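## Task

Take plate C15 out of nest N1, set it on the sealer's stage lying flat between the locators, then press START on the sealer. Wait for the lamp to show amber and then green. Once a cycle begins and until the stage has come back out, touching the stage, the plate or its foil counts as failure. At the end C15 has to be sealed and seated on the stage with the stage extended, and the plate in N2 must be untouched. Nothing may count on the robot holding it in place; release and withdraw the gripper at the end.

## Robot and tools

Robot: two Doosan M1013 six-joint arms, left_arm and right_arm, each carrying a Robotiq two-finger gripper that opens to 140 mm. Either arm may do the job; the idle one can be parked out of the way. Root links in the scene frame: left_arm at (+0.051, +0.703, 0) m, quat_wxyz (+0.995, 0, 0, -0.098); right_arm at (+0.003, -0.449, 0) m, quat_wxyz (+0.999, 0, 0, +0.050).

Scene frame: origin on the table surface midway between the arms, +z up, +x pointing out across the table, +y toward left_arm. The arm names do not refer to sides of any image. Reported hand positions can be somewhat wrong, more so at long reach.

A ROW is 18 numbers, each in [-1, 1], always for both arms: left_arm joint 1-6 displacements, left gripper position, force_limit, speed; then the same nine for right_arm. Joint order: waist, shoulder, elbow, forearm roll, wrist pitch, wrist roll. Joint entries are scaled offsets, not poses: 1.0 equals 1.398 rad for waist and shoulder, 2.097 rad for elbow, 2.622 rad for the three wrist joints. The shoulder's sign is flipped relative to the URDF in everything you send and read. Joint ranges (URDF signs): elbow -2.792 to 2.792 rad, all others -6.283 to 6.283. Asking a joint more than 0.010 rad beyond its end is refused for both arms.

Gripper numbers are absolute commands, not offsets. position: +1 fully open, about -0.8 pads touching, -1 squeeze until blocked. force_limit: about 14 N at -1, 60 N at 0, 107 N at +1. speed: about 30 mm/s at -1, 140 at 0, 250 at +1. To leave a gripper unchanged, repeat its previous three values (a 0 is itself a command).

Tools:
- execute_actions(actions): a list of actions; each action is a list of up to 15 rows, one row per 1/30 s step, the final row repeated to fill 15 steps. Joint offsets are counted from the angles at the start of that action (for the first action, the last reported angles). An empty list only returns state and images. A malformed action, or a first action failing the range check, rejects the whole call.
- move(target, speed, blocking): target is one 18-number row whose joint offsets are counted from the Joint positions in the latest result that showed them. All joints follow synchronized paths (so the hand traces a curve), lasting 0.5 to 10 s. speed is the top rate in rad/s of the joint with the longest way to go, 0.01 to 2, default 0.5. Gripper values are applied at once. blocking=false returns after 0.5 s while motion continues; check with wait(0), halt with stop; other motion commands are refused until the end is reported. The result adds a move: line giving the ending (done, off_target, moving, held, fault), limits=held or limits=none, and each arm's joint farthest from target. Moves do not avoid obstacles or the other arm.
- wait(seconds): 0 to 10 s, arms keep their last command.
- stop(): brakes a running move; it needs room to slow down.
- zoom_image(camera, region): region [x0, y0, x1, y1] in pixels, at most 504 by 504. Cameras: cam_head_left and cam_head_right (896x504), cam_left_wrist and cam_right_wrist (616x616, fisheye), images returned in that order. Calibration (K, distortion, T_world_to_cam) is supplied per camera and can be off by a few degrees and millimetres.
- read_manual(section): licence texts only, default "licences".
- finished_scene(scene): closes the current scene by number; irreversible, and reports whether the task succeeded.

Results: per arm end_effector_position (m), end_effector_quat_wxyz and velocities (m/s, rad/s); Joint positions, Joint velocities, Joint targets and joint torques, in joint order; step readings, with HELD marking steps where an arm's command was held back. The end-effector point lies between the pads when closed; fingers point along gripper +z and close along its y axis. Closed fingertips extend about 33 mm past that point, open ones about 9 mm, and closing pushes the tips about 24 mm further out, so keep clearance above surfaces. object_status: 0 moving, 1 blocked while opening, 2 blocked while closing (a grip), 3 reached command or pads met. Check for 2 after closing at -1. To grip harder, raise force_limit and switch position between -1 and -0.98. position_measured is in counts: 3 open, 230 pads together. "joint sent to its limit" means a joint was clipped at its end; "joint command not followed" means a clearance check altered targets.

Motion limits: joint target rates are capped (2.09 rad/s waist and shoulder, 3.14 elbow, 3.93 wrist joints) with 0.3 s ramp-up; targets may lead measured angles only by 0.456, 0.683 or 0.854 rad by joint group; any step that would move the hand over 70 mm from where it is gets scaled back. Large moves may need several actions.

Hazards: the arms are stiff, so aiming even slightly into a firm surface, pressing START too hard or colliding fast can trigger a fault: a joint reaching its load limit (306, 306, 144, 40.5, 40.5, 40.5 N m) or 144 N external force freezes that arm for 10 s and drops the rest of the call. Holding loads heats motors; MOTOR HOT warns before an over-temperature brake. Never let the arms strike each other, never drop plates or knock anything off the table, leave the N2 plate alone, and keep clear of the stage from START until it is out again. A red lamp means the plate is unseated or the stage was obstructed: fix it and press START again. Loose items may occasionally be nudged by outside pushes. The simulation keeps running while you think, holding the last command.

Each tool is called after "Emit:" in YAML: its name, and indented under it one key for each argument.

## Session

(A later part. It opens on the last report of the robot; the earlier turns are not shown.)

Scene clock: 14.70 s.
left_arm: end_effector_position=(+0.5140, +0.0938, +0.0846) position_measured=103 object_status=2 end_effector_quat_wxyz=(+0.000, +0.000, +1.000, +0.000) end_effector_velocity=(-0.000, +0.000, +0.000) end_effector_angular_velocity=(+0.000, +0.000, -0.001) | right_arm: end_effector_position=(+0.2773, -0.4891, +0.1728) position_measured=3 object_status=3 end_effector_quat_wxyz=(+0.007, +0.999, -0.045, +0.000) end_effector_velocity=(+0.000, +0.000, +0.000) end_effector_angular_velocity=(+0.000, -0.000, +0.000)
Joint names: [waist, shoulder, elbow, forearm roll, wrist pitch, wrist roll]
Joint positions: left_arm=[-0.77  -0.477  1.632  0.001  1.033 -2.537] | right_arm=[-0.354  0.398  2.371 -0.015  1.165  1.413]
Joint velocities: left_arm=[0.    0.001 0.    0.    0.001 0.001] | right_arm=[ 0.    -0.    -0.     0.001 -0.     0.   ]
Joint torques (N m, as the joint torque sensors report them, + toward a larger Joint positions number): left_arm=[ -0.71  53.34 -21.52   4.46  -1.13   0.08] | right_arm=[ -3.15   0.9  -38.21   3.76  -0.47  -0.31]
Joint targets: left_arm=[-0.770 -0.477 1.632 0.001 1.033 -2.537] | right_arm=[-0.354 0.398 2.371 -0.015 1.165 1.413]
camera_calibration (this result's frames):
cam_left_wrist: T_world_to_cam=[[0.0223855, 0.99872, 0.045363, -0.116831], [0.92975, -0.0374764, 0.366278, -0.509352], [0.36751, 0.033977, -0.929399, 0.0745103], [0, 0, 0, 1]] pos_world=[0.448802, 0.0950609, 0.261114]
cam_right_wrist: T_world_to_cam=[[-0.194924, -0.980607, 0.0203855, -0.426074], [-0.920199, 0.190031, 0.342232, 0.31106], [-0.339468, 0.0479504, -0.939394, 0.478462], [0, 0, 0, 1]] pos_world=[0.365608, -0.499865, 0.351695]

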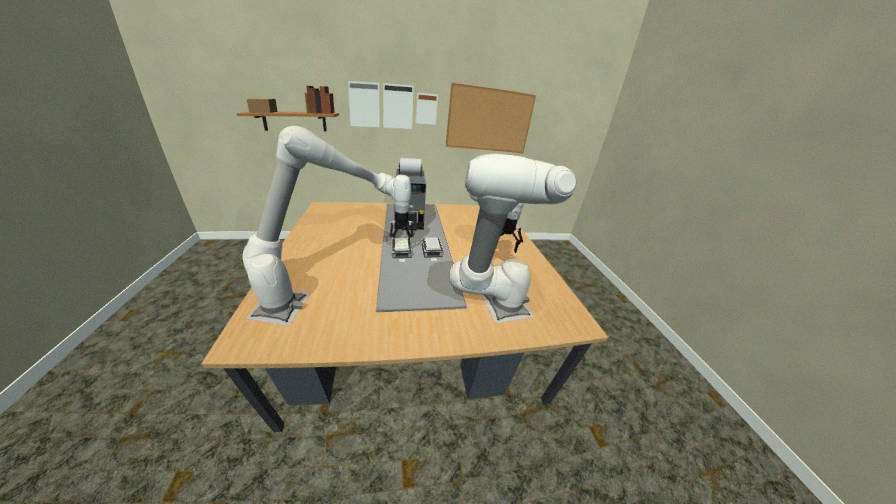

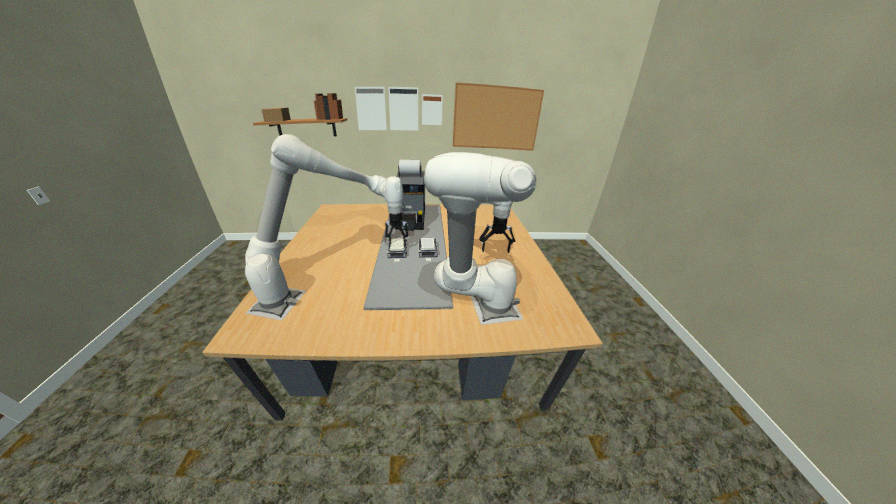

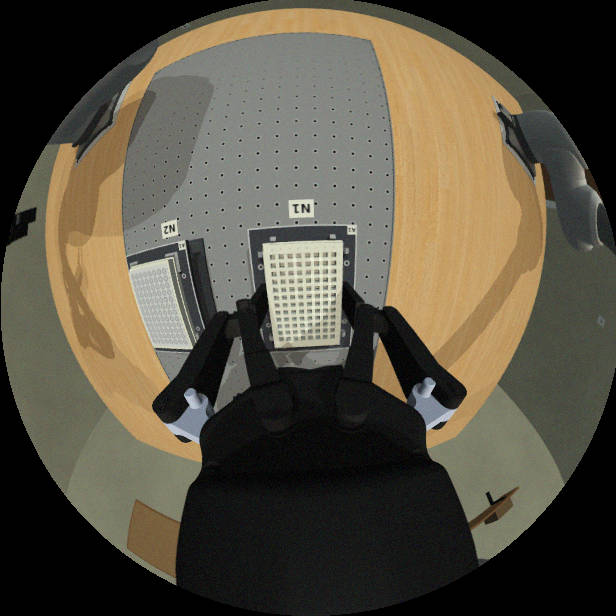

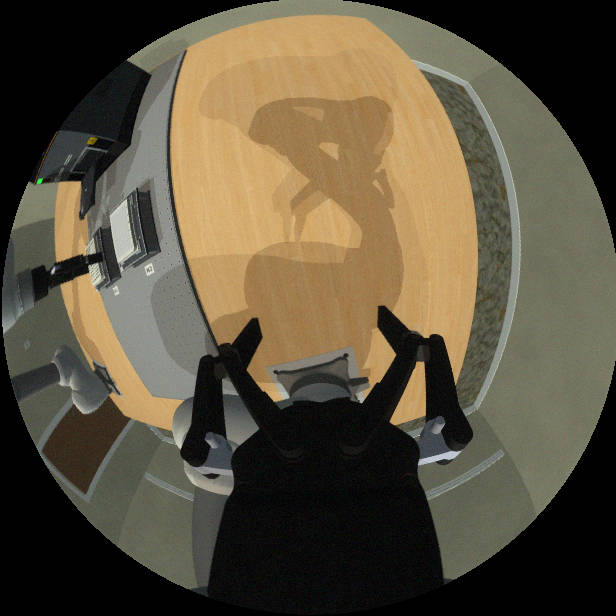

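Emit:
move:
  target: [0,0.01173,-0.00773,0,0.01243,0,-1,-0.4,-1,0,0,0,0,0,0,1,0,0]
  speed: 0.03

Emit:
move:
  target: [0,0.03505,-0.0308,0,0.04333,0,-1,-0.4,-1,0,0,0,0,0,0,1,0,0]
  speed: 0.15

Emit:
zoom_image:
  camera: "cam_head_right"
  region: [350,140,480,270]

Scene clock: 17.00 s.
left_arm: end_effector_position=(+0.5140, +0.0938, +0.1049) position_measured=103 object_status=2 end_effector_quat_wxyz=(+0.000, +0.000, +1.000, +0.000) end_effector_velocity=(-0.000, +0.000, -0.000) end_effector_angular_velocity=(+0.000, +0.001, +0.002) | right_arm: end_effector_position=(+0.2773, -0.4891, +0.1728) position_measured=3 object_status=3 end_effector_quat_wxyz=(+0.007, +0.999, -0.045, +0.000) end_effector_velocity=(-0.000, +0.000, -0.000) end_effector_angular_velocity=(+0.000, +0.000, +0.000)
Joint names: [waist, shoulder, elbow, forearm roll, wrist pitch, wrist roll]
Joint positions: left_arm=[-0.77  -0.46   1.615  0.001  1.065 -2.537] | right_arm=[-0.354  0.398  2.371 -0.015  1.165  1.413]
Joint velocities: left_arm=[-0.    -0.    -0.    -0.001  0.001 -0.002] | right_arm=[-0.    -0.     0.     0.    -0.    -0.001]
Joint torques (N m, as the joint torque sensors report them, + toward a larger Joint positions number): left_arm=[ -1.39  77.98 -34.49   3.8    0.24  -0.03] | right_arm=[ -3.51   0.64 -37.76   3.72  -0.24  -0.31]
Joint targets: left_arm=[-0.770 -0.460 1.615 0.001 1.065 -2.537] | right_arm=[-0.354 0.398 2.371 -0.015 1.165 1.413]
move: done; limits=none; left_arm: farthest joint: the waist, 0.000 radians from its target (0.000 radians at the start); right_arm: farthest joint: the waist, 0.000 radians from its target (0.000 radians at the start)
camera_calibration (this result's frames):
cam_left_wrist: T_world_to_cam=[[0.0223579, 0.99872, 0.0453634, -0.117736], [0.929744, -0.0374514, 0.366296, -0.516829], [0.367526, 0.0339868, -0.929392, 0.0934435], [0, 0, 0, 1]] pos_world=[0.448809, 0.0950534, 0.281499]
cam_right_wrist: T_world_to_cam=[[-0.194924, -0.980606, 0.0203856, -0.426074], [-0.920199, 0.190031, 0.342232, 0.31106], [-0.339468, 0.0479503, -0.939394, 0.478462], [0, 0, 0, 1]] pos_world=[0.365608, -0.499865, 0.351695]

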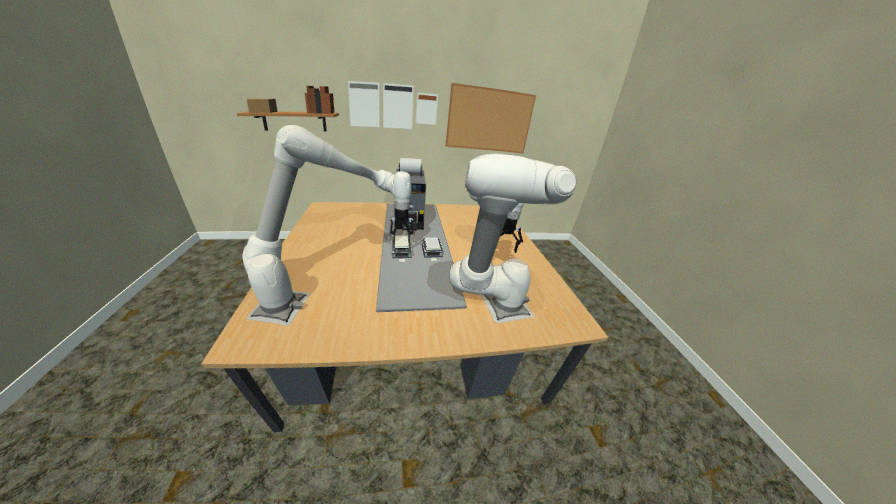

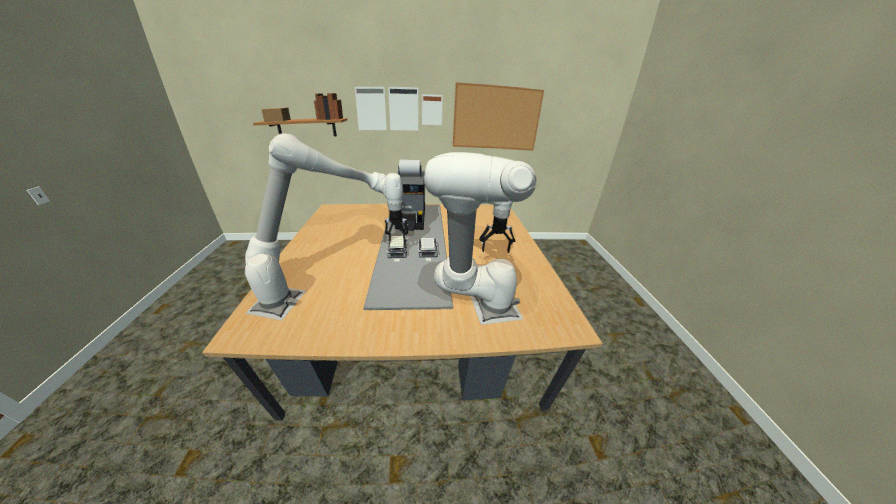

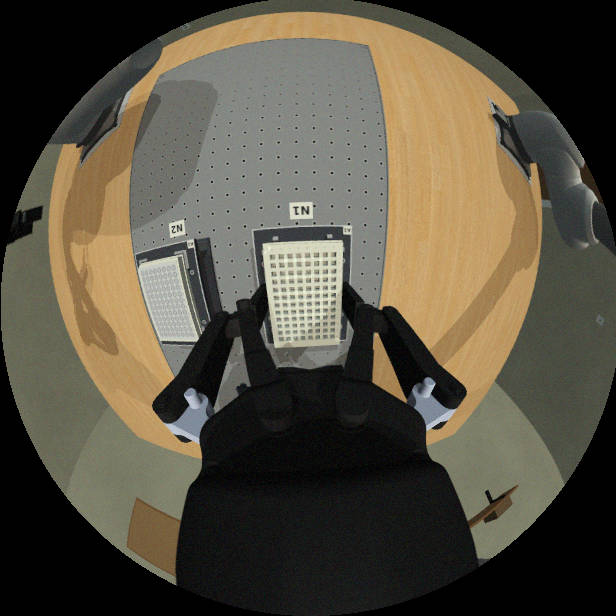

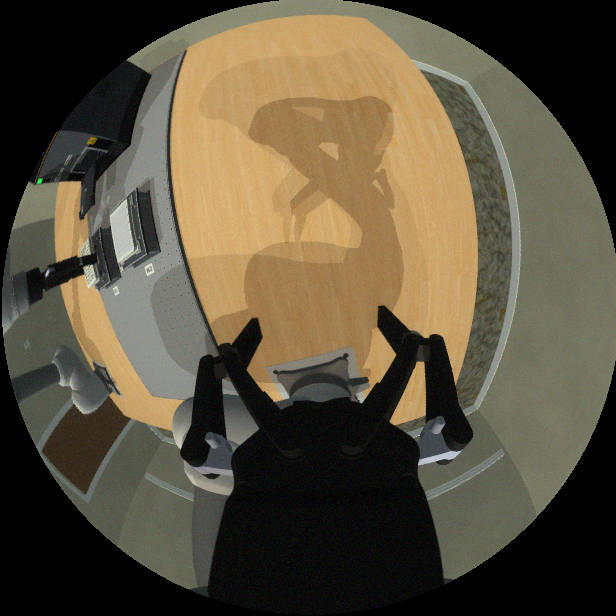

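Scene clock: 18.07 s.
left_arm: end_effector_position=(+0.5140, +0.0938, +0.1749) position_measured=103 object_status=2 end_effector_quat_wxyz=(+0.000, +0.000, +1.000, +0.000) end_effector_velocity=(+0.000, -0.001, +0.001) end_effector_angular_velocity=(-0.002, -0.001, +0.001) | right_arm: end_effector_position=(+0.2773, -0.4891, +0.1728) position_measured=3 object_status=3 end_effector_quat_wxyz=(+0.007, +0.999, -0.045, +0.000) end_effector_velocity=(+0.000, -0.000, +0.000) end_effector_angular_velocity=(+0.000, -0.001, -0.001)
Joint names: [waist, shoulder, elbow, forearm roll, wrist pitch, wrist roll]
Joint positions: left_arm=[-0.77  -0.411  1.551  0.001  1.179 -2.537] | right_arm=[-0.354  0.398  2.371 -0.015  1.165  1.413]
Joint velocities: left_arm=[-0.     0.001 -0.    -0.    -0.001 -0.001] | right_arm=[-0.001  0.    -0.     0.    -0.     0.   ]
Joint torques (N m, as the joint torque sensors report them, + toward a larger Joint positions number): left_arm=[ -0.5   75.58 -37.05   3.97   0.24  -0.19] | right_arm=[ -3.36   0.49 -37.42   3.86  -0.42  -0.28]
Joint targets: left_arm=[-0.770 -0.411 1.551 0.001 1.179 -2.537] | right_arm=[-0.354 0.398 2.371 -0.015 1.165 1.413]
move: done; limits=none; left_arm: farthest joint: the waist, 0.000 radians from its target (0.000 radians at the start); right_arm: farthest joint: the waist, 0.000 radians from its target (0.000 radians at the start)
camera_calibration (this result's frames):
cam_left_wrist: T_world_to_cam=[[0.0222609, 0.99872, 0.0454138, -0.120913], [0.92974, -0.0373804, 0.366314, -0.542464], [0.367543, 0.0340686, -0.929382, 0.158481], [0, 0, 0, 1]] pos_world=[0.448794, 0.0950813, 0.351492]
cam_right_wrist: T_world_to_cam=[[-0.194924, -0.980606, 0.0203856, -0.426074], [-0.920199, 0.190031, 0.342232, 0.31106], [-0.339468, 0.0479503, -0.939394, 0.478462], [0, 0, 0, 1]] pos_world=[0.365608, -0.499865, 0.351695]

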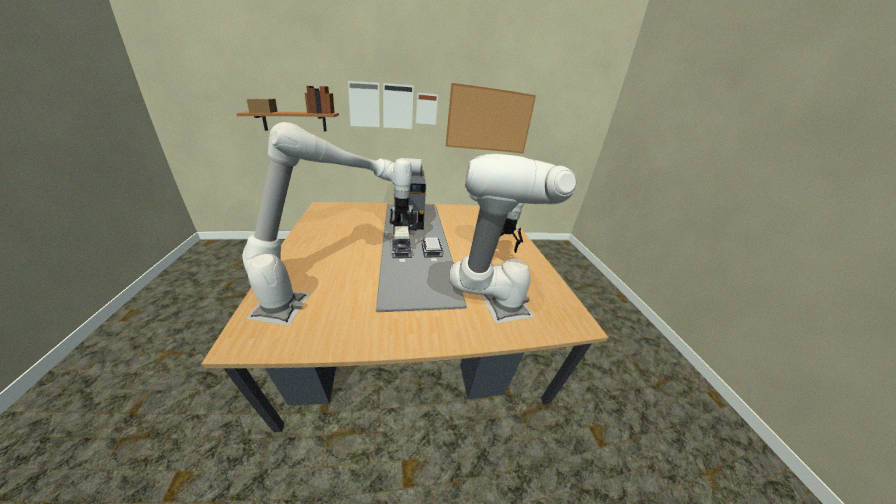

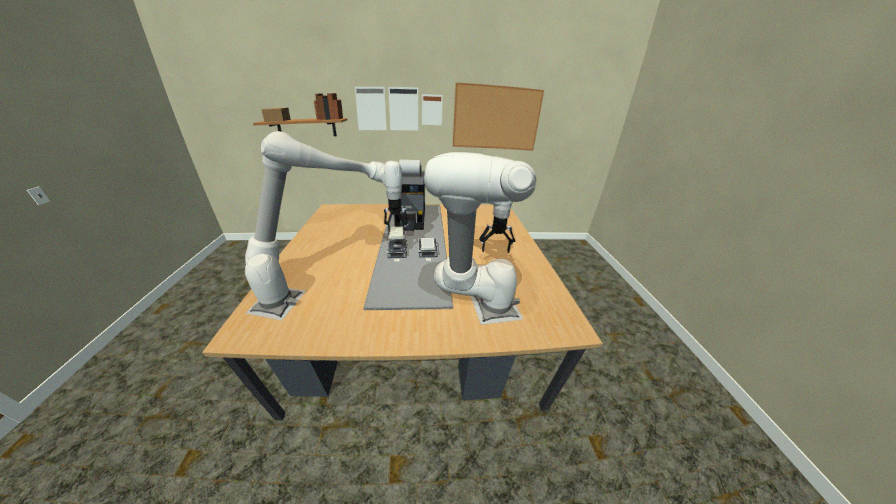

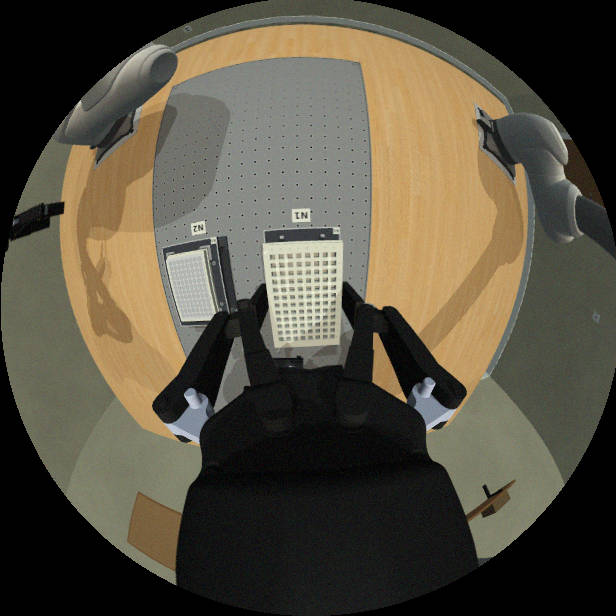

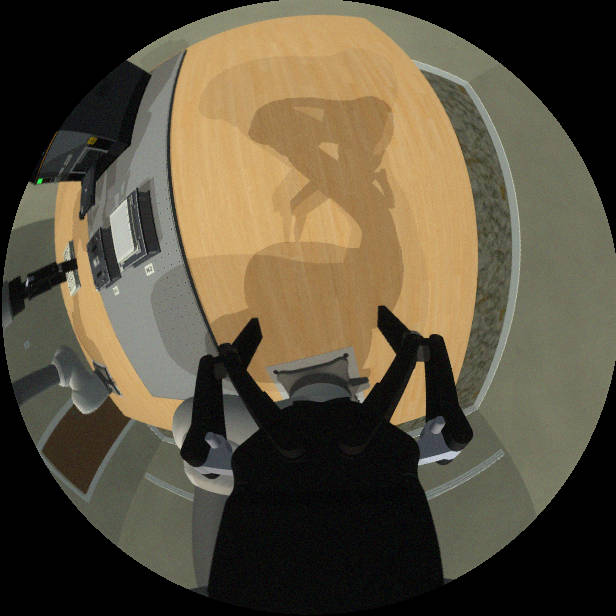

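Region (350, 140, 480, 270) of cam_head_right's 896x504 image, scaled by 3.877, with more detail than that image has.

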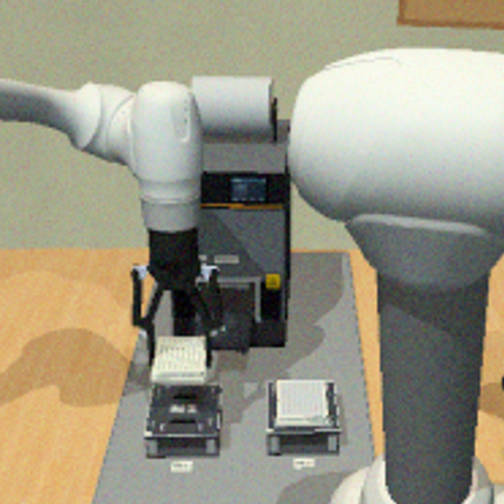

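Emit:
move:
  target: [0.1882,-0.0705,-0.0853,0,0.0307,0.1003,-1,-0.4,-1,0,0,0,0,0,0,1,0,0]
  speed: 0.3

Emit:
zoom_image:
  camera: "cam_left_wrist"
  region: [130,170,330,370]

Emit:
zoom_image:
  camera: "cam_head_right"
  region: [360,150,460,250]

Scene clock: 21.10 s.
left_arm: end_effector_position=(+0.7100, +0.1899, +0.1899) position_measured=103 object_status=2 end_effector_quat_wxyz=(+0.000, +0.000, +1.000, +0.000) end_effector_velocity=(+0.000, +0.000, +0.001) end_effector_angular_velocity=(-0.001, -0.001, +0.001) | right_arm: end_effector_position=(+0.2773, -0.4891, +0.1728) position_measured=3 object_status=3 end_effector_quat_wxyz=(+0.007, +0.999, -0.045, +0.000) end_effector_velocity=(-0.000, +0.001, -0.000) end_effector_angular_velocity=(+0.000, +0.000, +0.002)
Joint names: [waist, shoulder, elbow, forearm roll, wrist pitch, wrist roll]
Joint positions: left_arm=[-0.507 -0.51   1.372  0.001  1.259 -2.274] | right_arm=[-0.354  0.398  2.371 -0.015  1.165  1.413]
Joint velocities: left_arm=[ 0.001  0.001 -0.    -0.    -0.     0.   ] | right_arm=[0.002 0.    0.    0.    0.    0.   ]
Joint torques (N m, as the joint torque sensors report them, + toward a larger Joint positions number): left_arm=[ -2.26  87.51 -37.81   4.26   0.27   0.  ] | right_arm=[ -2.86   0.99 -37.79   3.86  -0.53  -0.27]
Joint targets: left_arm=[-0.507 -0.510 1.372 0.001 1.259 -2.274] | right_arm=[-0.354 0.398 2.371 -0.015 1.165 1.413]
move: done; limits=none; left_arm: farthest joint: the waist, 0.000 radians from its target (0.263 radians at the start); right_arm: farthest joint: the waist, 0.000 radians from its target (0.000 radians at the start)
camera_calibration (this result's frames):
cam_left_wrist: T_world_to_cam=[[0.0220709, 0.998709, 0.0457601, -0.221858], [0.929821, -0.0373236, 0.366114, -0.726643], [0.367349, 0.0344682, -0.929444, 0.0971595], [0, 0, 0, 1]] pos_world=[0.644853, 0.191102, 0.36649]
cam_right_wrist: T_world_to_cam=[[-0.194924, -0.980606, 0.0203855, -0.426074], [-0.920199, 0.190031, 0.342232, 0.31106], [-0.339468, 0.0479505, -0.939394, 0.478462], [0, 0, 0, 1]] pos_world=[0.365608, -0.499865, 0.351695]

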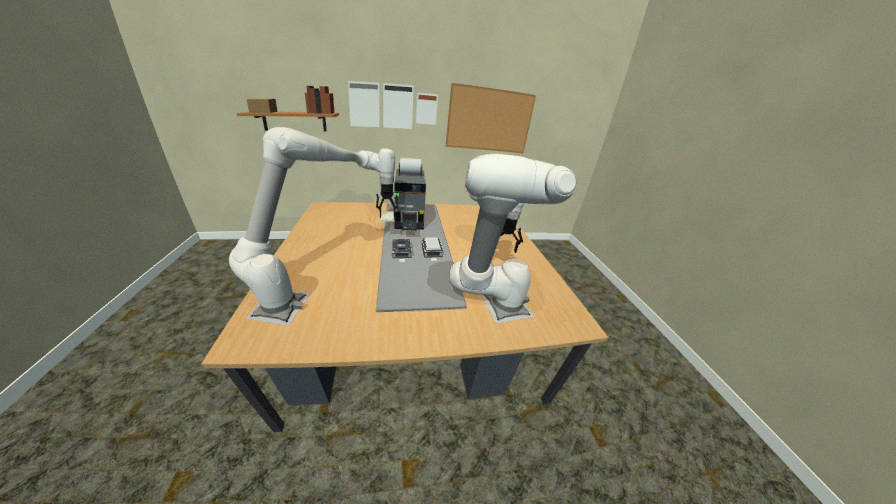

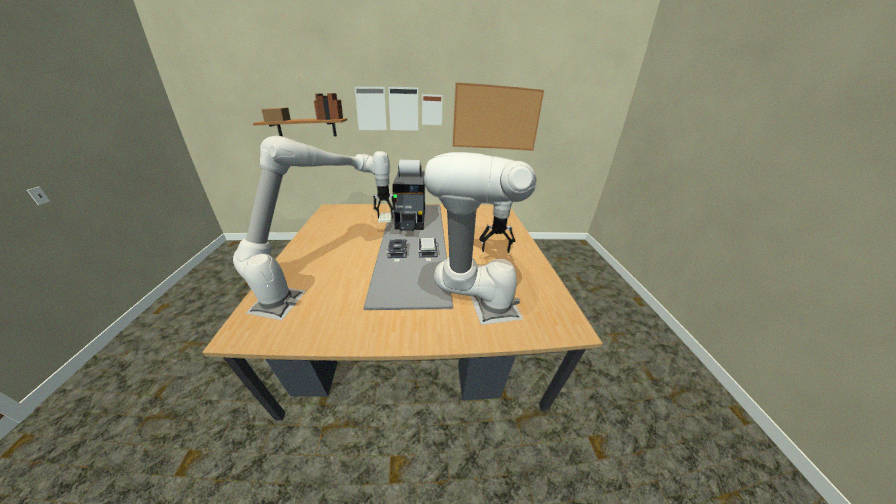

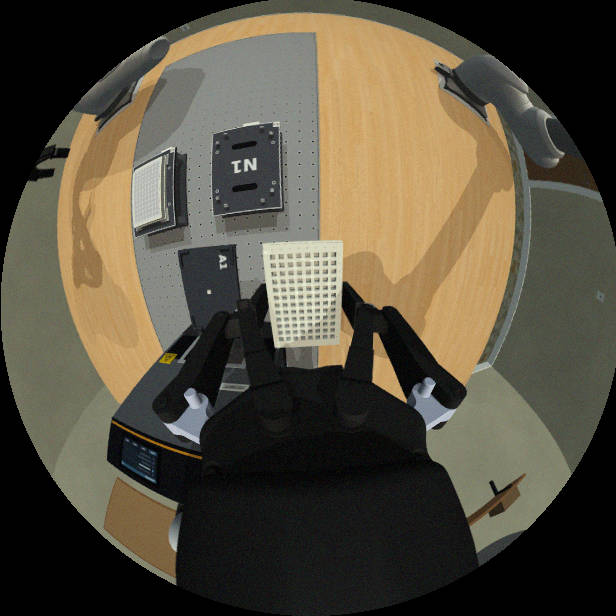

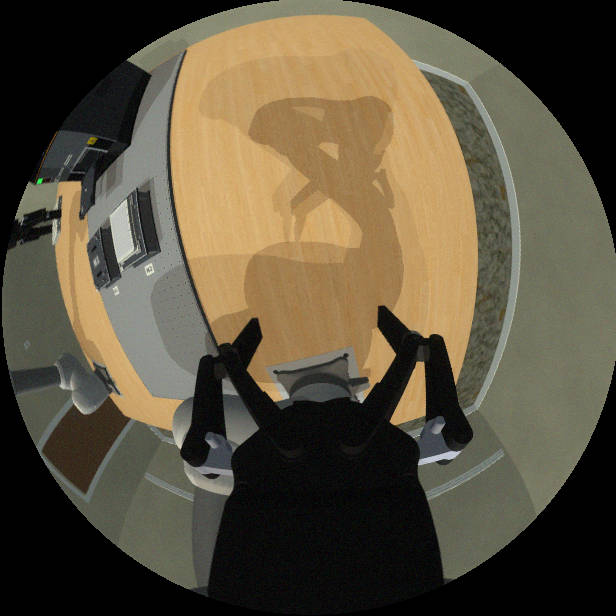

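Region (130, 170, 330, 370) of cam_left_wrist's 616x616 image, scaled by 2.520, with more detail than that image has.

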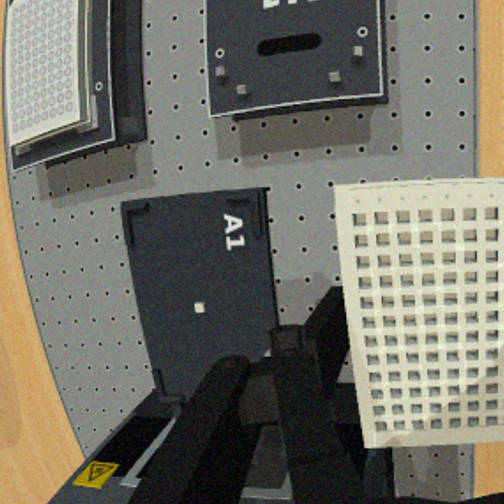

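Region (360, 150, 460, 250) of cam_head_right's 896x504 image, scaled by 5.040, with more detail than that image has.

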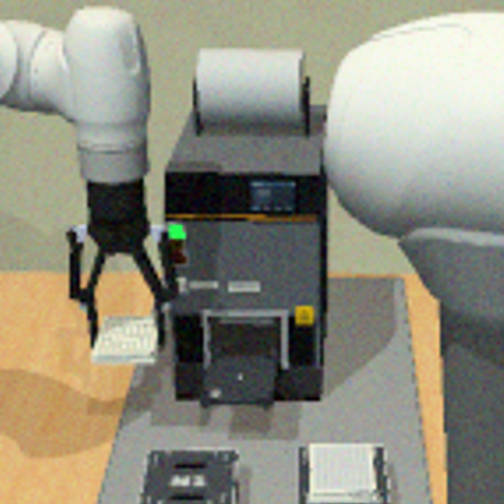

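Emit:
move:
  target: [-0.0863,-0.1323,-0.1279,0,0.0317,-0.046,-1,-0.4,-1,0,0,0,0,0,0,1,0,0]
  speed: 0.25

Emit:
zoom_image:
  camera: "cam_left_wrist"
  region: [230,200,380,350]

Scene clock: 23.87 s.
left_arm: end_effector_position=(+0.7160, +0.0359, +0.1699) position_measured=103 object_status=2 end_effector_quat_wxyz=(+0.000, +0.000, +1.000, +0.000) end_effector_velocity=(-0.000, -0.000, -0.001) end_effector_angular_velocity=(+0.000, +0.000, +0.003) | right_arm: end_effector_position=(+0.2773, -0.4891, +0.1728) position_measured=3 object_status=3 end_effector_quat_wxyz=(+0.007, +0.999, -0.045, +0.000) end_effector_velocity=(-0.000, +0.000, -0.000) end_effector_angular_velocity=(+0.000, +0.001, +0.001)
Joint names: [waist, shoulder, elbow, forearm roll, wrist pitch, wrist roll]
Joint positions: left_arm=[-0.628 -0.695  1.104  0.001  1.343 -2.395] | right_arm=[-0.354  0.398  2.371 -0.015  1.165  1.413]
Joint velocities: left_arm=[-0.    -0.001 -0.    -0.    -0.    -0.003] | right_arm=[ 0.001 -0.     0.    -0.     0.    -0.   ]
Joint torques (N m, as the joint torque sensors report them, + toward a larger Joint positions number): left_arm=[ -0.34 102.77 -38.91   4.19   0.13  -0.17] | right_arm=[ -2.48   0.18 -37.59   3.82  -0.42  -0.42]
Joint targets: left_arm=[-0.628 -0.695 1.104 0.001 1.343 -2.395] | right_arm=[-0.354 0.398 2.371 -0.015 1.165 1.413]
move: done; limits=none; left_arm: farthest joint: the waist, 0.000 radians from its target (0.121 radians at the start); right_arm: farthest joint: the waist, 0.000 radians from its target (0.000 radians at the start)
camera_calibration (this result's frames):
cam_left_wrist: T_world_to_cam=[[0.0220216, 0.998719, 0.045564, -0.0672476], [0.92975, -0.0372126, 0.366306, -0.730608], [0.367532, 0.0342965, -0.929378, 0.0815152], [0, 0, 0, 1]] pos_world=[0.650804, 0.0371779, 0.346449]
cam_right_wrist: T_world_to_cam=[[-0.194924, -0.980606, 0.0203855, -0.426074], [-0.920199, 0.190031, 0.342231, 0.31106], [-0.339468, 0.0479504, -0.939395, 0.478462], [0, 0, 0, 1]] pos_world=[0.365608, -0.499865, 0.351695]

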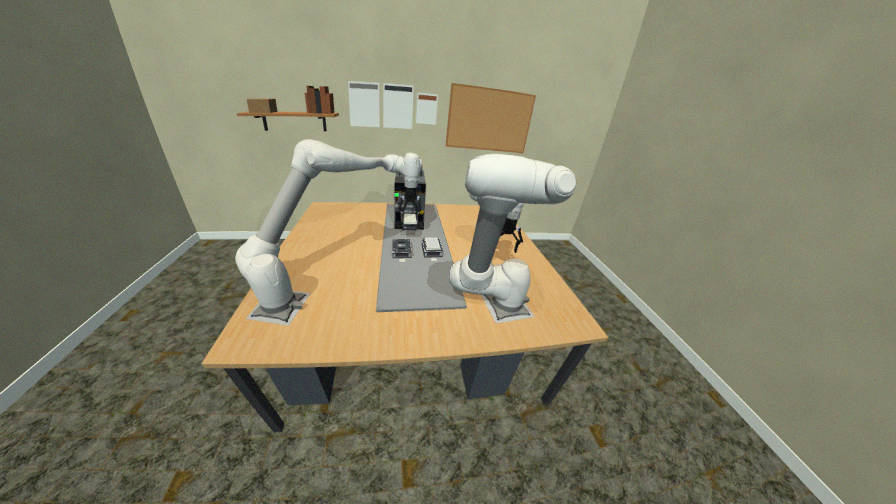

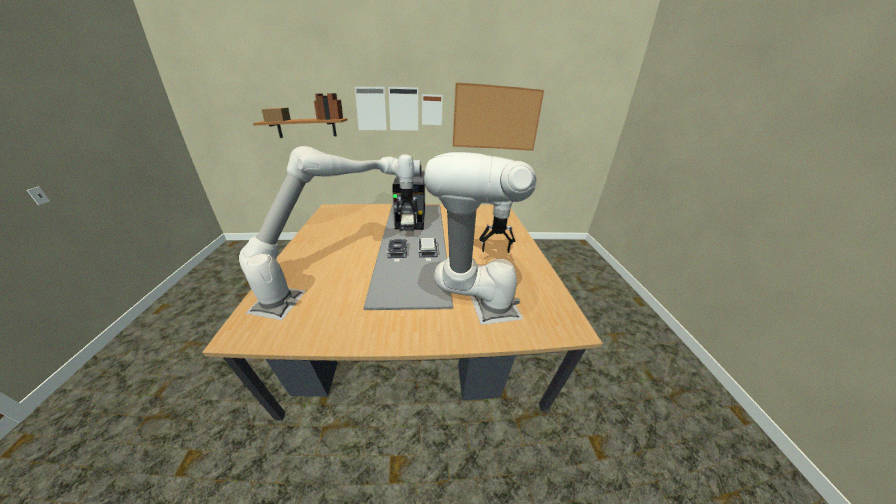

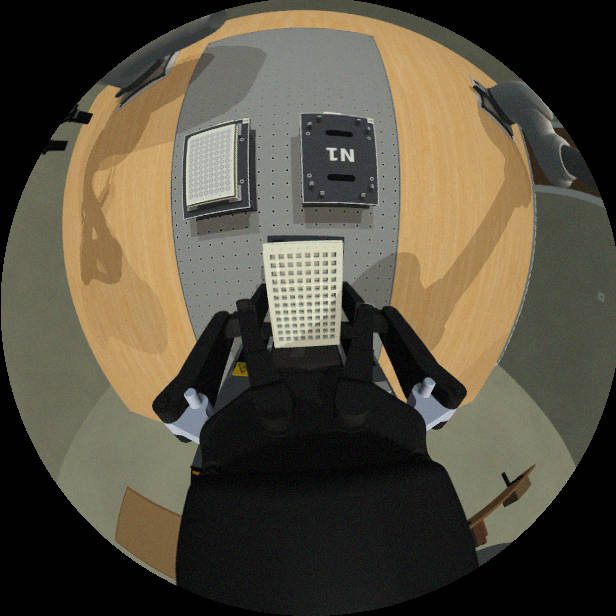

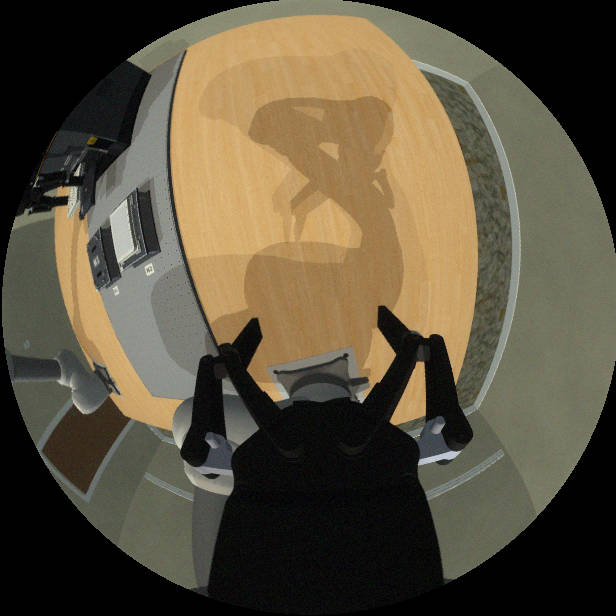

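Region (230, 200, 380, 350) of cam_left_wrist's 616x616 image, scaled by 3.360, with more detail than that image has.

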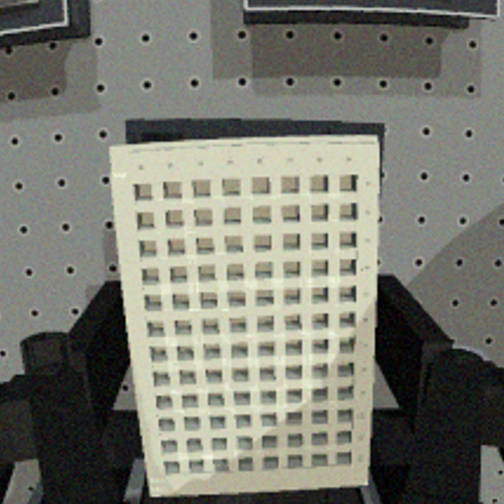

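Emit:
move:
  target: [0,-0.0078,0.0129,0,-0.0145,0,-1,-0.4,-1,0,0,0,0,0,0,1,0,0]
  speed: 0.05

Emit:
zoom_image:
  camera: "cam_left_wrist"
  region: [250,215,360,275]

Scene clock: 25.90 s.
left_arm: end_effector_position=(+0.7160, +0.0359, +0.1450) position_measured=103 object_status=2 end_effector_quat_wxyz=(+0.000, +0.000, +1.000, +0.000) end_effector_velocity=(-0.000, +0.000, -0.001) end_effector_angular_velocity=(+0.001, +0.002, -0.001) | right_arm: end_effector_position=(+0.2773, -0.4891, +0.1728) position_measured=3 object_status=3 end_effector_quat_wxyz=(+0.007, +0.999, -0.045, +0.000) end_effector_velocity=(-0.000, +0.000, -0.000) end_effector_angular_velocity=(+0.001, +0.001, -0.000)
Joint names: [waist, shoulder, elbow, forearm roll, wrist pitch, wrist roll]
Joint positions: left_arm=[-0.628 -0.706  1.131  0.001  1.305 -2.395] | right_arm=[-0.354  0.398  2.371 -0.015  1.165  1.413]
Joint velocities: left_arm=[-0.    -0.001  0.    -0.     0.001  0.001] | right_arm=[-0.    -0.     0.001  0.     0.    -0.001]
Joint torques (N m, as the joint torque sensors report them, + toward a larger Joint positions number): left_arm=[ -1.63 103.81 -37.88   4.31   0.07  -0.15] | right_arm=[ -2.44   0.93 -37.86   3.76  -0.42  -0.37]
Joint targets: left_arm=[-0.628 -0.706 1.131 0.001 1.305 -2.395] | right_arm=[-0.354 0.398 2.371 -0.015 1.165 1.413]
move: done; limits=none; left_arm: farthest joint: the waist, 0.000 radians from its target (0.000 radians at the start); right_arm: farthest joint: the waist, 0.000 radians from its target (0.000 radians at the start)
camera_calibration (this result's frames):
cam_left_wrist: T_world_to_cam=[[0.0220891, 0.99872, 0.0455083, -0.0661178], [0.929733, -0.0372564, 0.366346, -0.721451], [0.367572, 0.0342183, -0.929365, 0.0583403], [0, 0, 0, 1]] pos_world=[0.650773, 0.0371582, 0.321529]
cam_right_wrist: T_world_to_cam=[[-0.194924, -0.980606, 0.0203855, -0.426074], [-0.920199, 0.190031, 0.342232, 0.31106], [-0.339468, 0.0479505, -0.939394, 0.478462], [0, 0, 0, 1]] pos_world=[0.365608, -0.499865, 0.351695]

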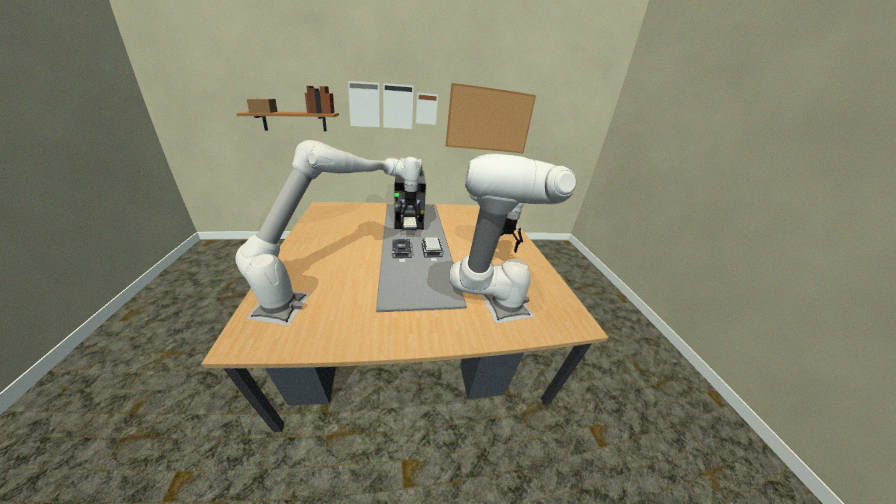

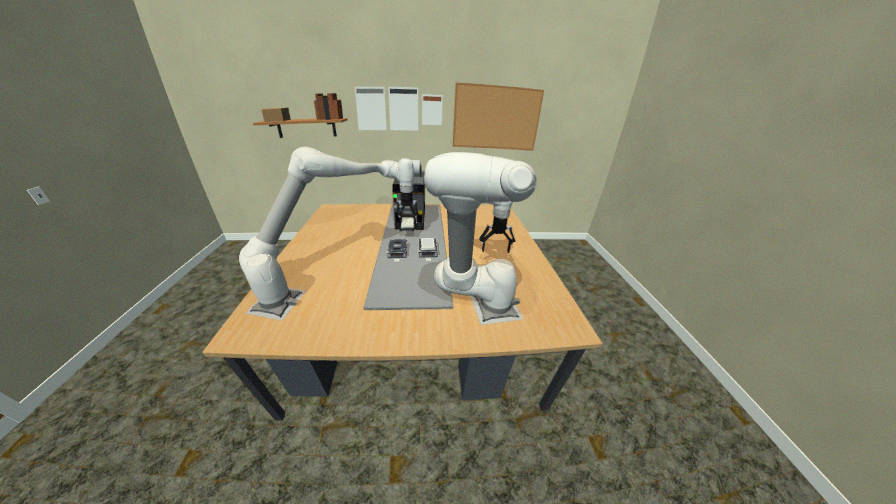

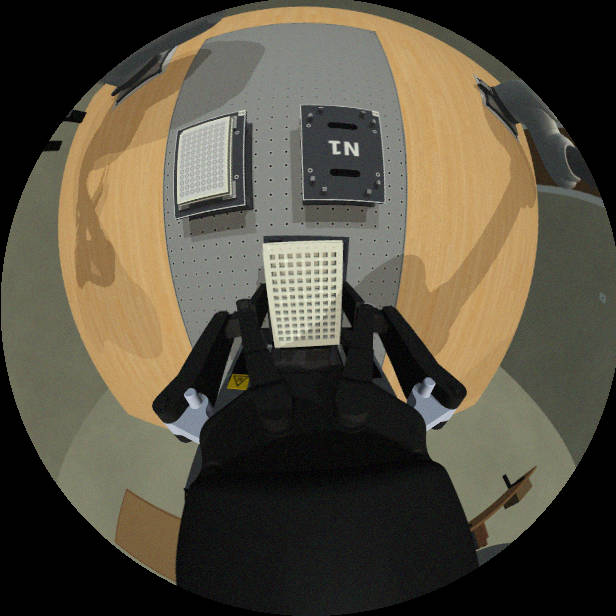

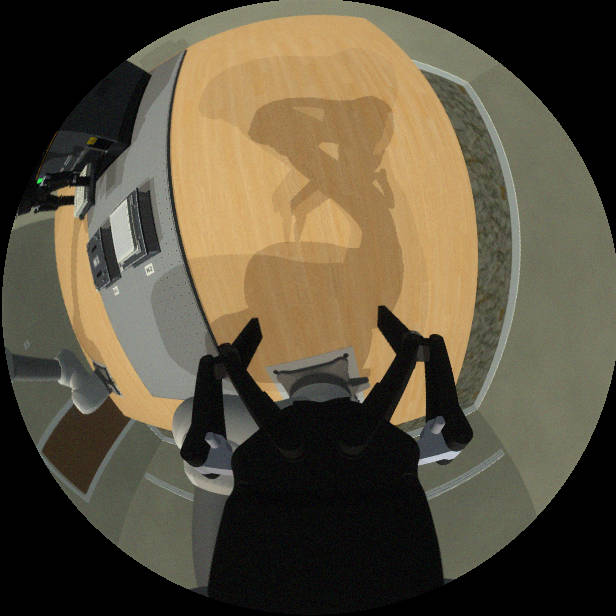

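Region (250, 215, 360, 275) of cam_left_wrist's 616x616 image, scaled by 4.582, with more detail than that image has; it fills the top 275 rows of this view, and the rest is white.

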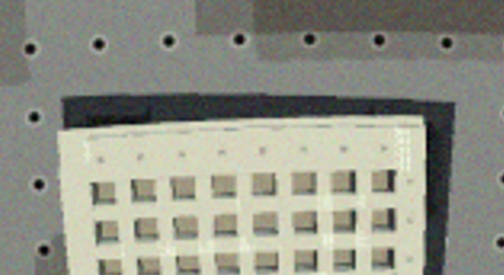

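Emit:
move:
  target: [0,0,0,0,0,0.0145,-1,-0.4,-1,0,0,0,0,0,0,1,0,0]
  speed: 0.08

Emit:
zoom_image:
  camera: "cam_left_wrist"
  region: [250,215,360,325]

Scene clock: 28.23 s.
left_arm: end_effector_position=(+0.7160, +0.0359, +0.1450) position_measured=103 object_status=2 end_effector_quat_wxyz=(+0.000, +0.019, +1.000, +0.000) end_effector_velocity=(+0.000, -0.000, -0.000) end_effector_angular_velocity=(-0.001, -0.000, -0.001) | right_arm: end_effector_position=(+0.2773, -0.4891, +0.1728) position_measured=3 object_status=3 end_effector_quat_wxyz=(+0.007, +0.999, -0.045, +0.000) end_effector_velocity=(+0.000, +0.000, +0.000) end_effector_angular_velocity=(+0.001, -0.001, -0.000)
Joint names: [waist, shoulder, elbow, forearm roll, wrist pitch, wrist roll]
Joint positions: left_arm=[-0.628 -0.706  1.131  0.001  1.305 -2.357] | right_arm=[-0.354  0.398  2.371 -0.015  1.165  1.413]
Joint velocities: left_arm=[ 0.    -0.    -0.    -0.    -0.001  0.001] | right_arm=[ 0.     0.    -0.     0.001  0.     0.   ]
Joint torques (N m, as the joint torque sensors report them, + toward a larger Joint positions number): left_arm=[ -1.06 102.77 -38.34   4.18   0.31  -0.24] | right_arm=[ -2.35   0.25 -37.8    3.73  -0.44  -0.25]
Joint targets: left_arm=[-0.628 -0.706 1.131 0.001 1.305 -2.357] | right_arm=[-0.354 0.398 2.371 -0.015 1.165 1.413]
move: done; limits=none; left_arm: farthest joint: the waist, 0.000 radians from its target (0.000 radians at the start); right_arm: farthest joint: the waist, 0.000 radians from its target (0.000 radians at the start)
camera_calibration (this result's frames):
cam_left_wrist: T_world_to_cam=[[0.0599794, 0.99716, 0.045555, -0.0932299], [0.927657, -0.0725341, 0.366321, -0.718709], [0.368584, 0.0202877, -0.929373, 0.0580927], [0, 0, 0, 1]] pos_world=[0.650895, 0.0396556, 0.321515]
cam_right_wrist: T_world_to_cam=[[-0.194924, -0.980607, 0.0203857, -0.426074], [-0.920199, 0.190031, 0.342232, 0.31106], [-0.339468, 0.0479503, -0.939394, 0.478462], [0, 0, 0, 1]] pos_world=[0.365608, -0.499865, 0.351695]

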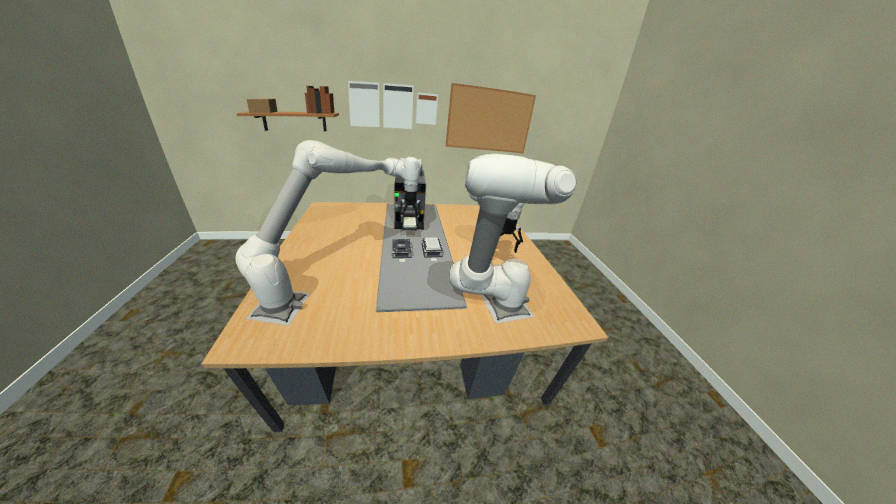

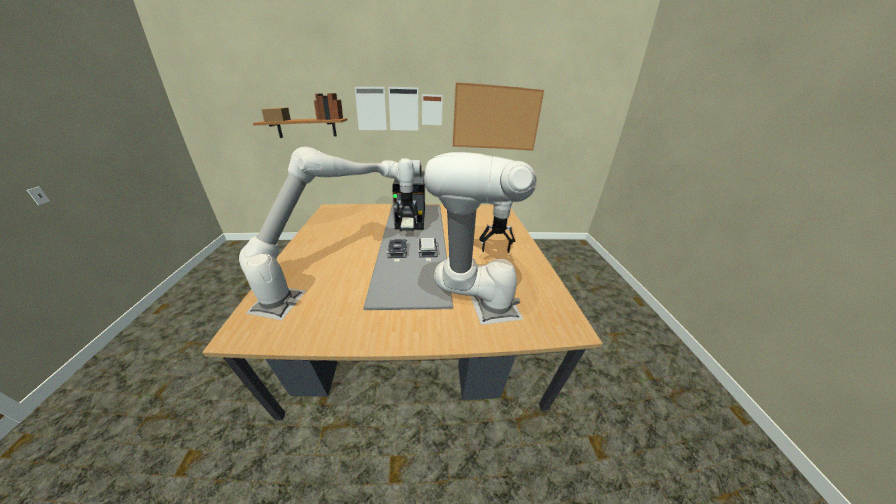

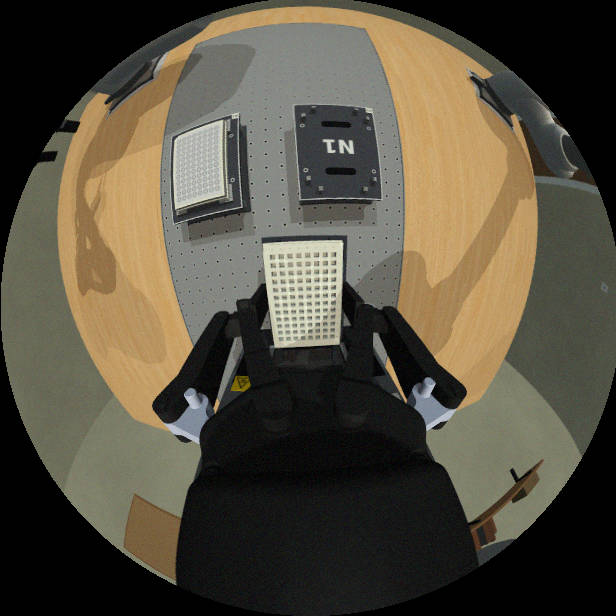

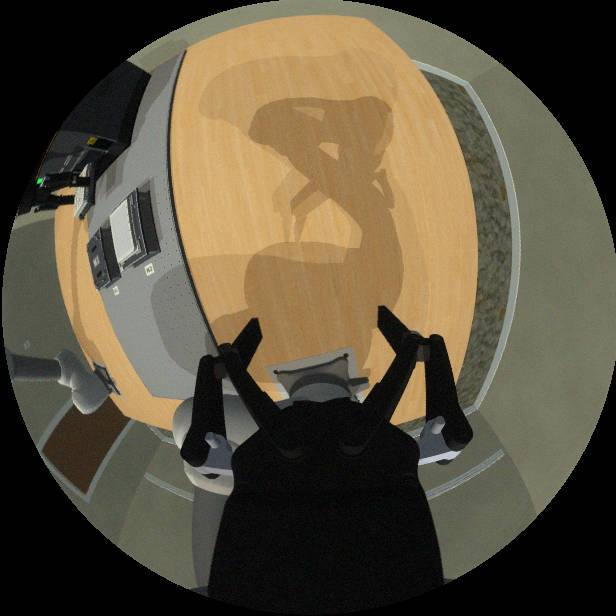

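Region (250, 215, 360, 325) of cam_left_wrist's 616x616 image, scaled by 4.582, with more detail than that image has.

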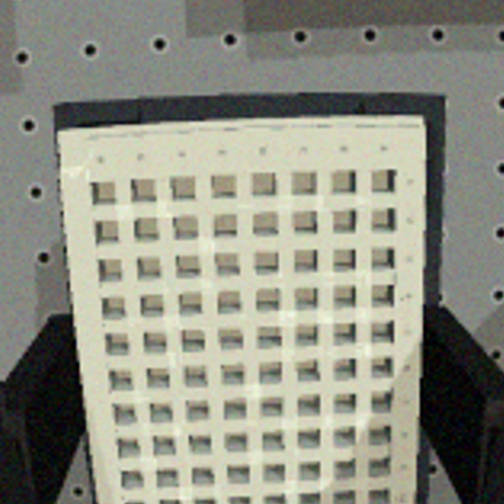

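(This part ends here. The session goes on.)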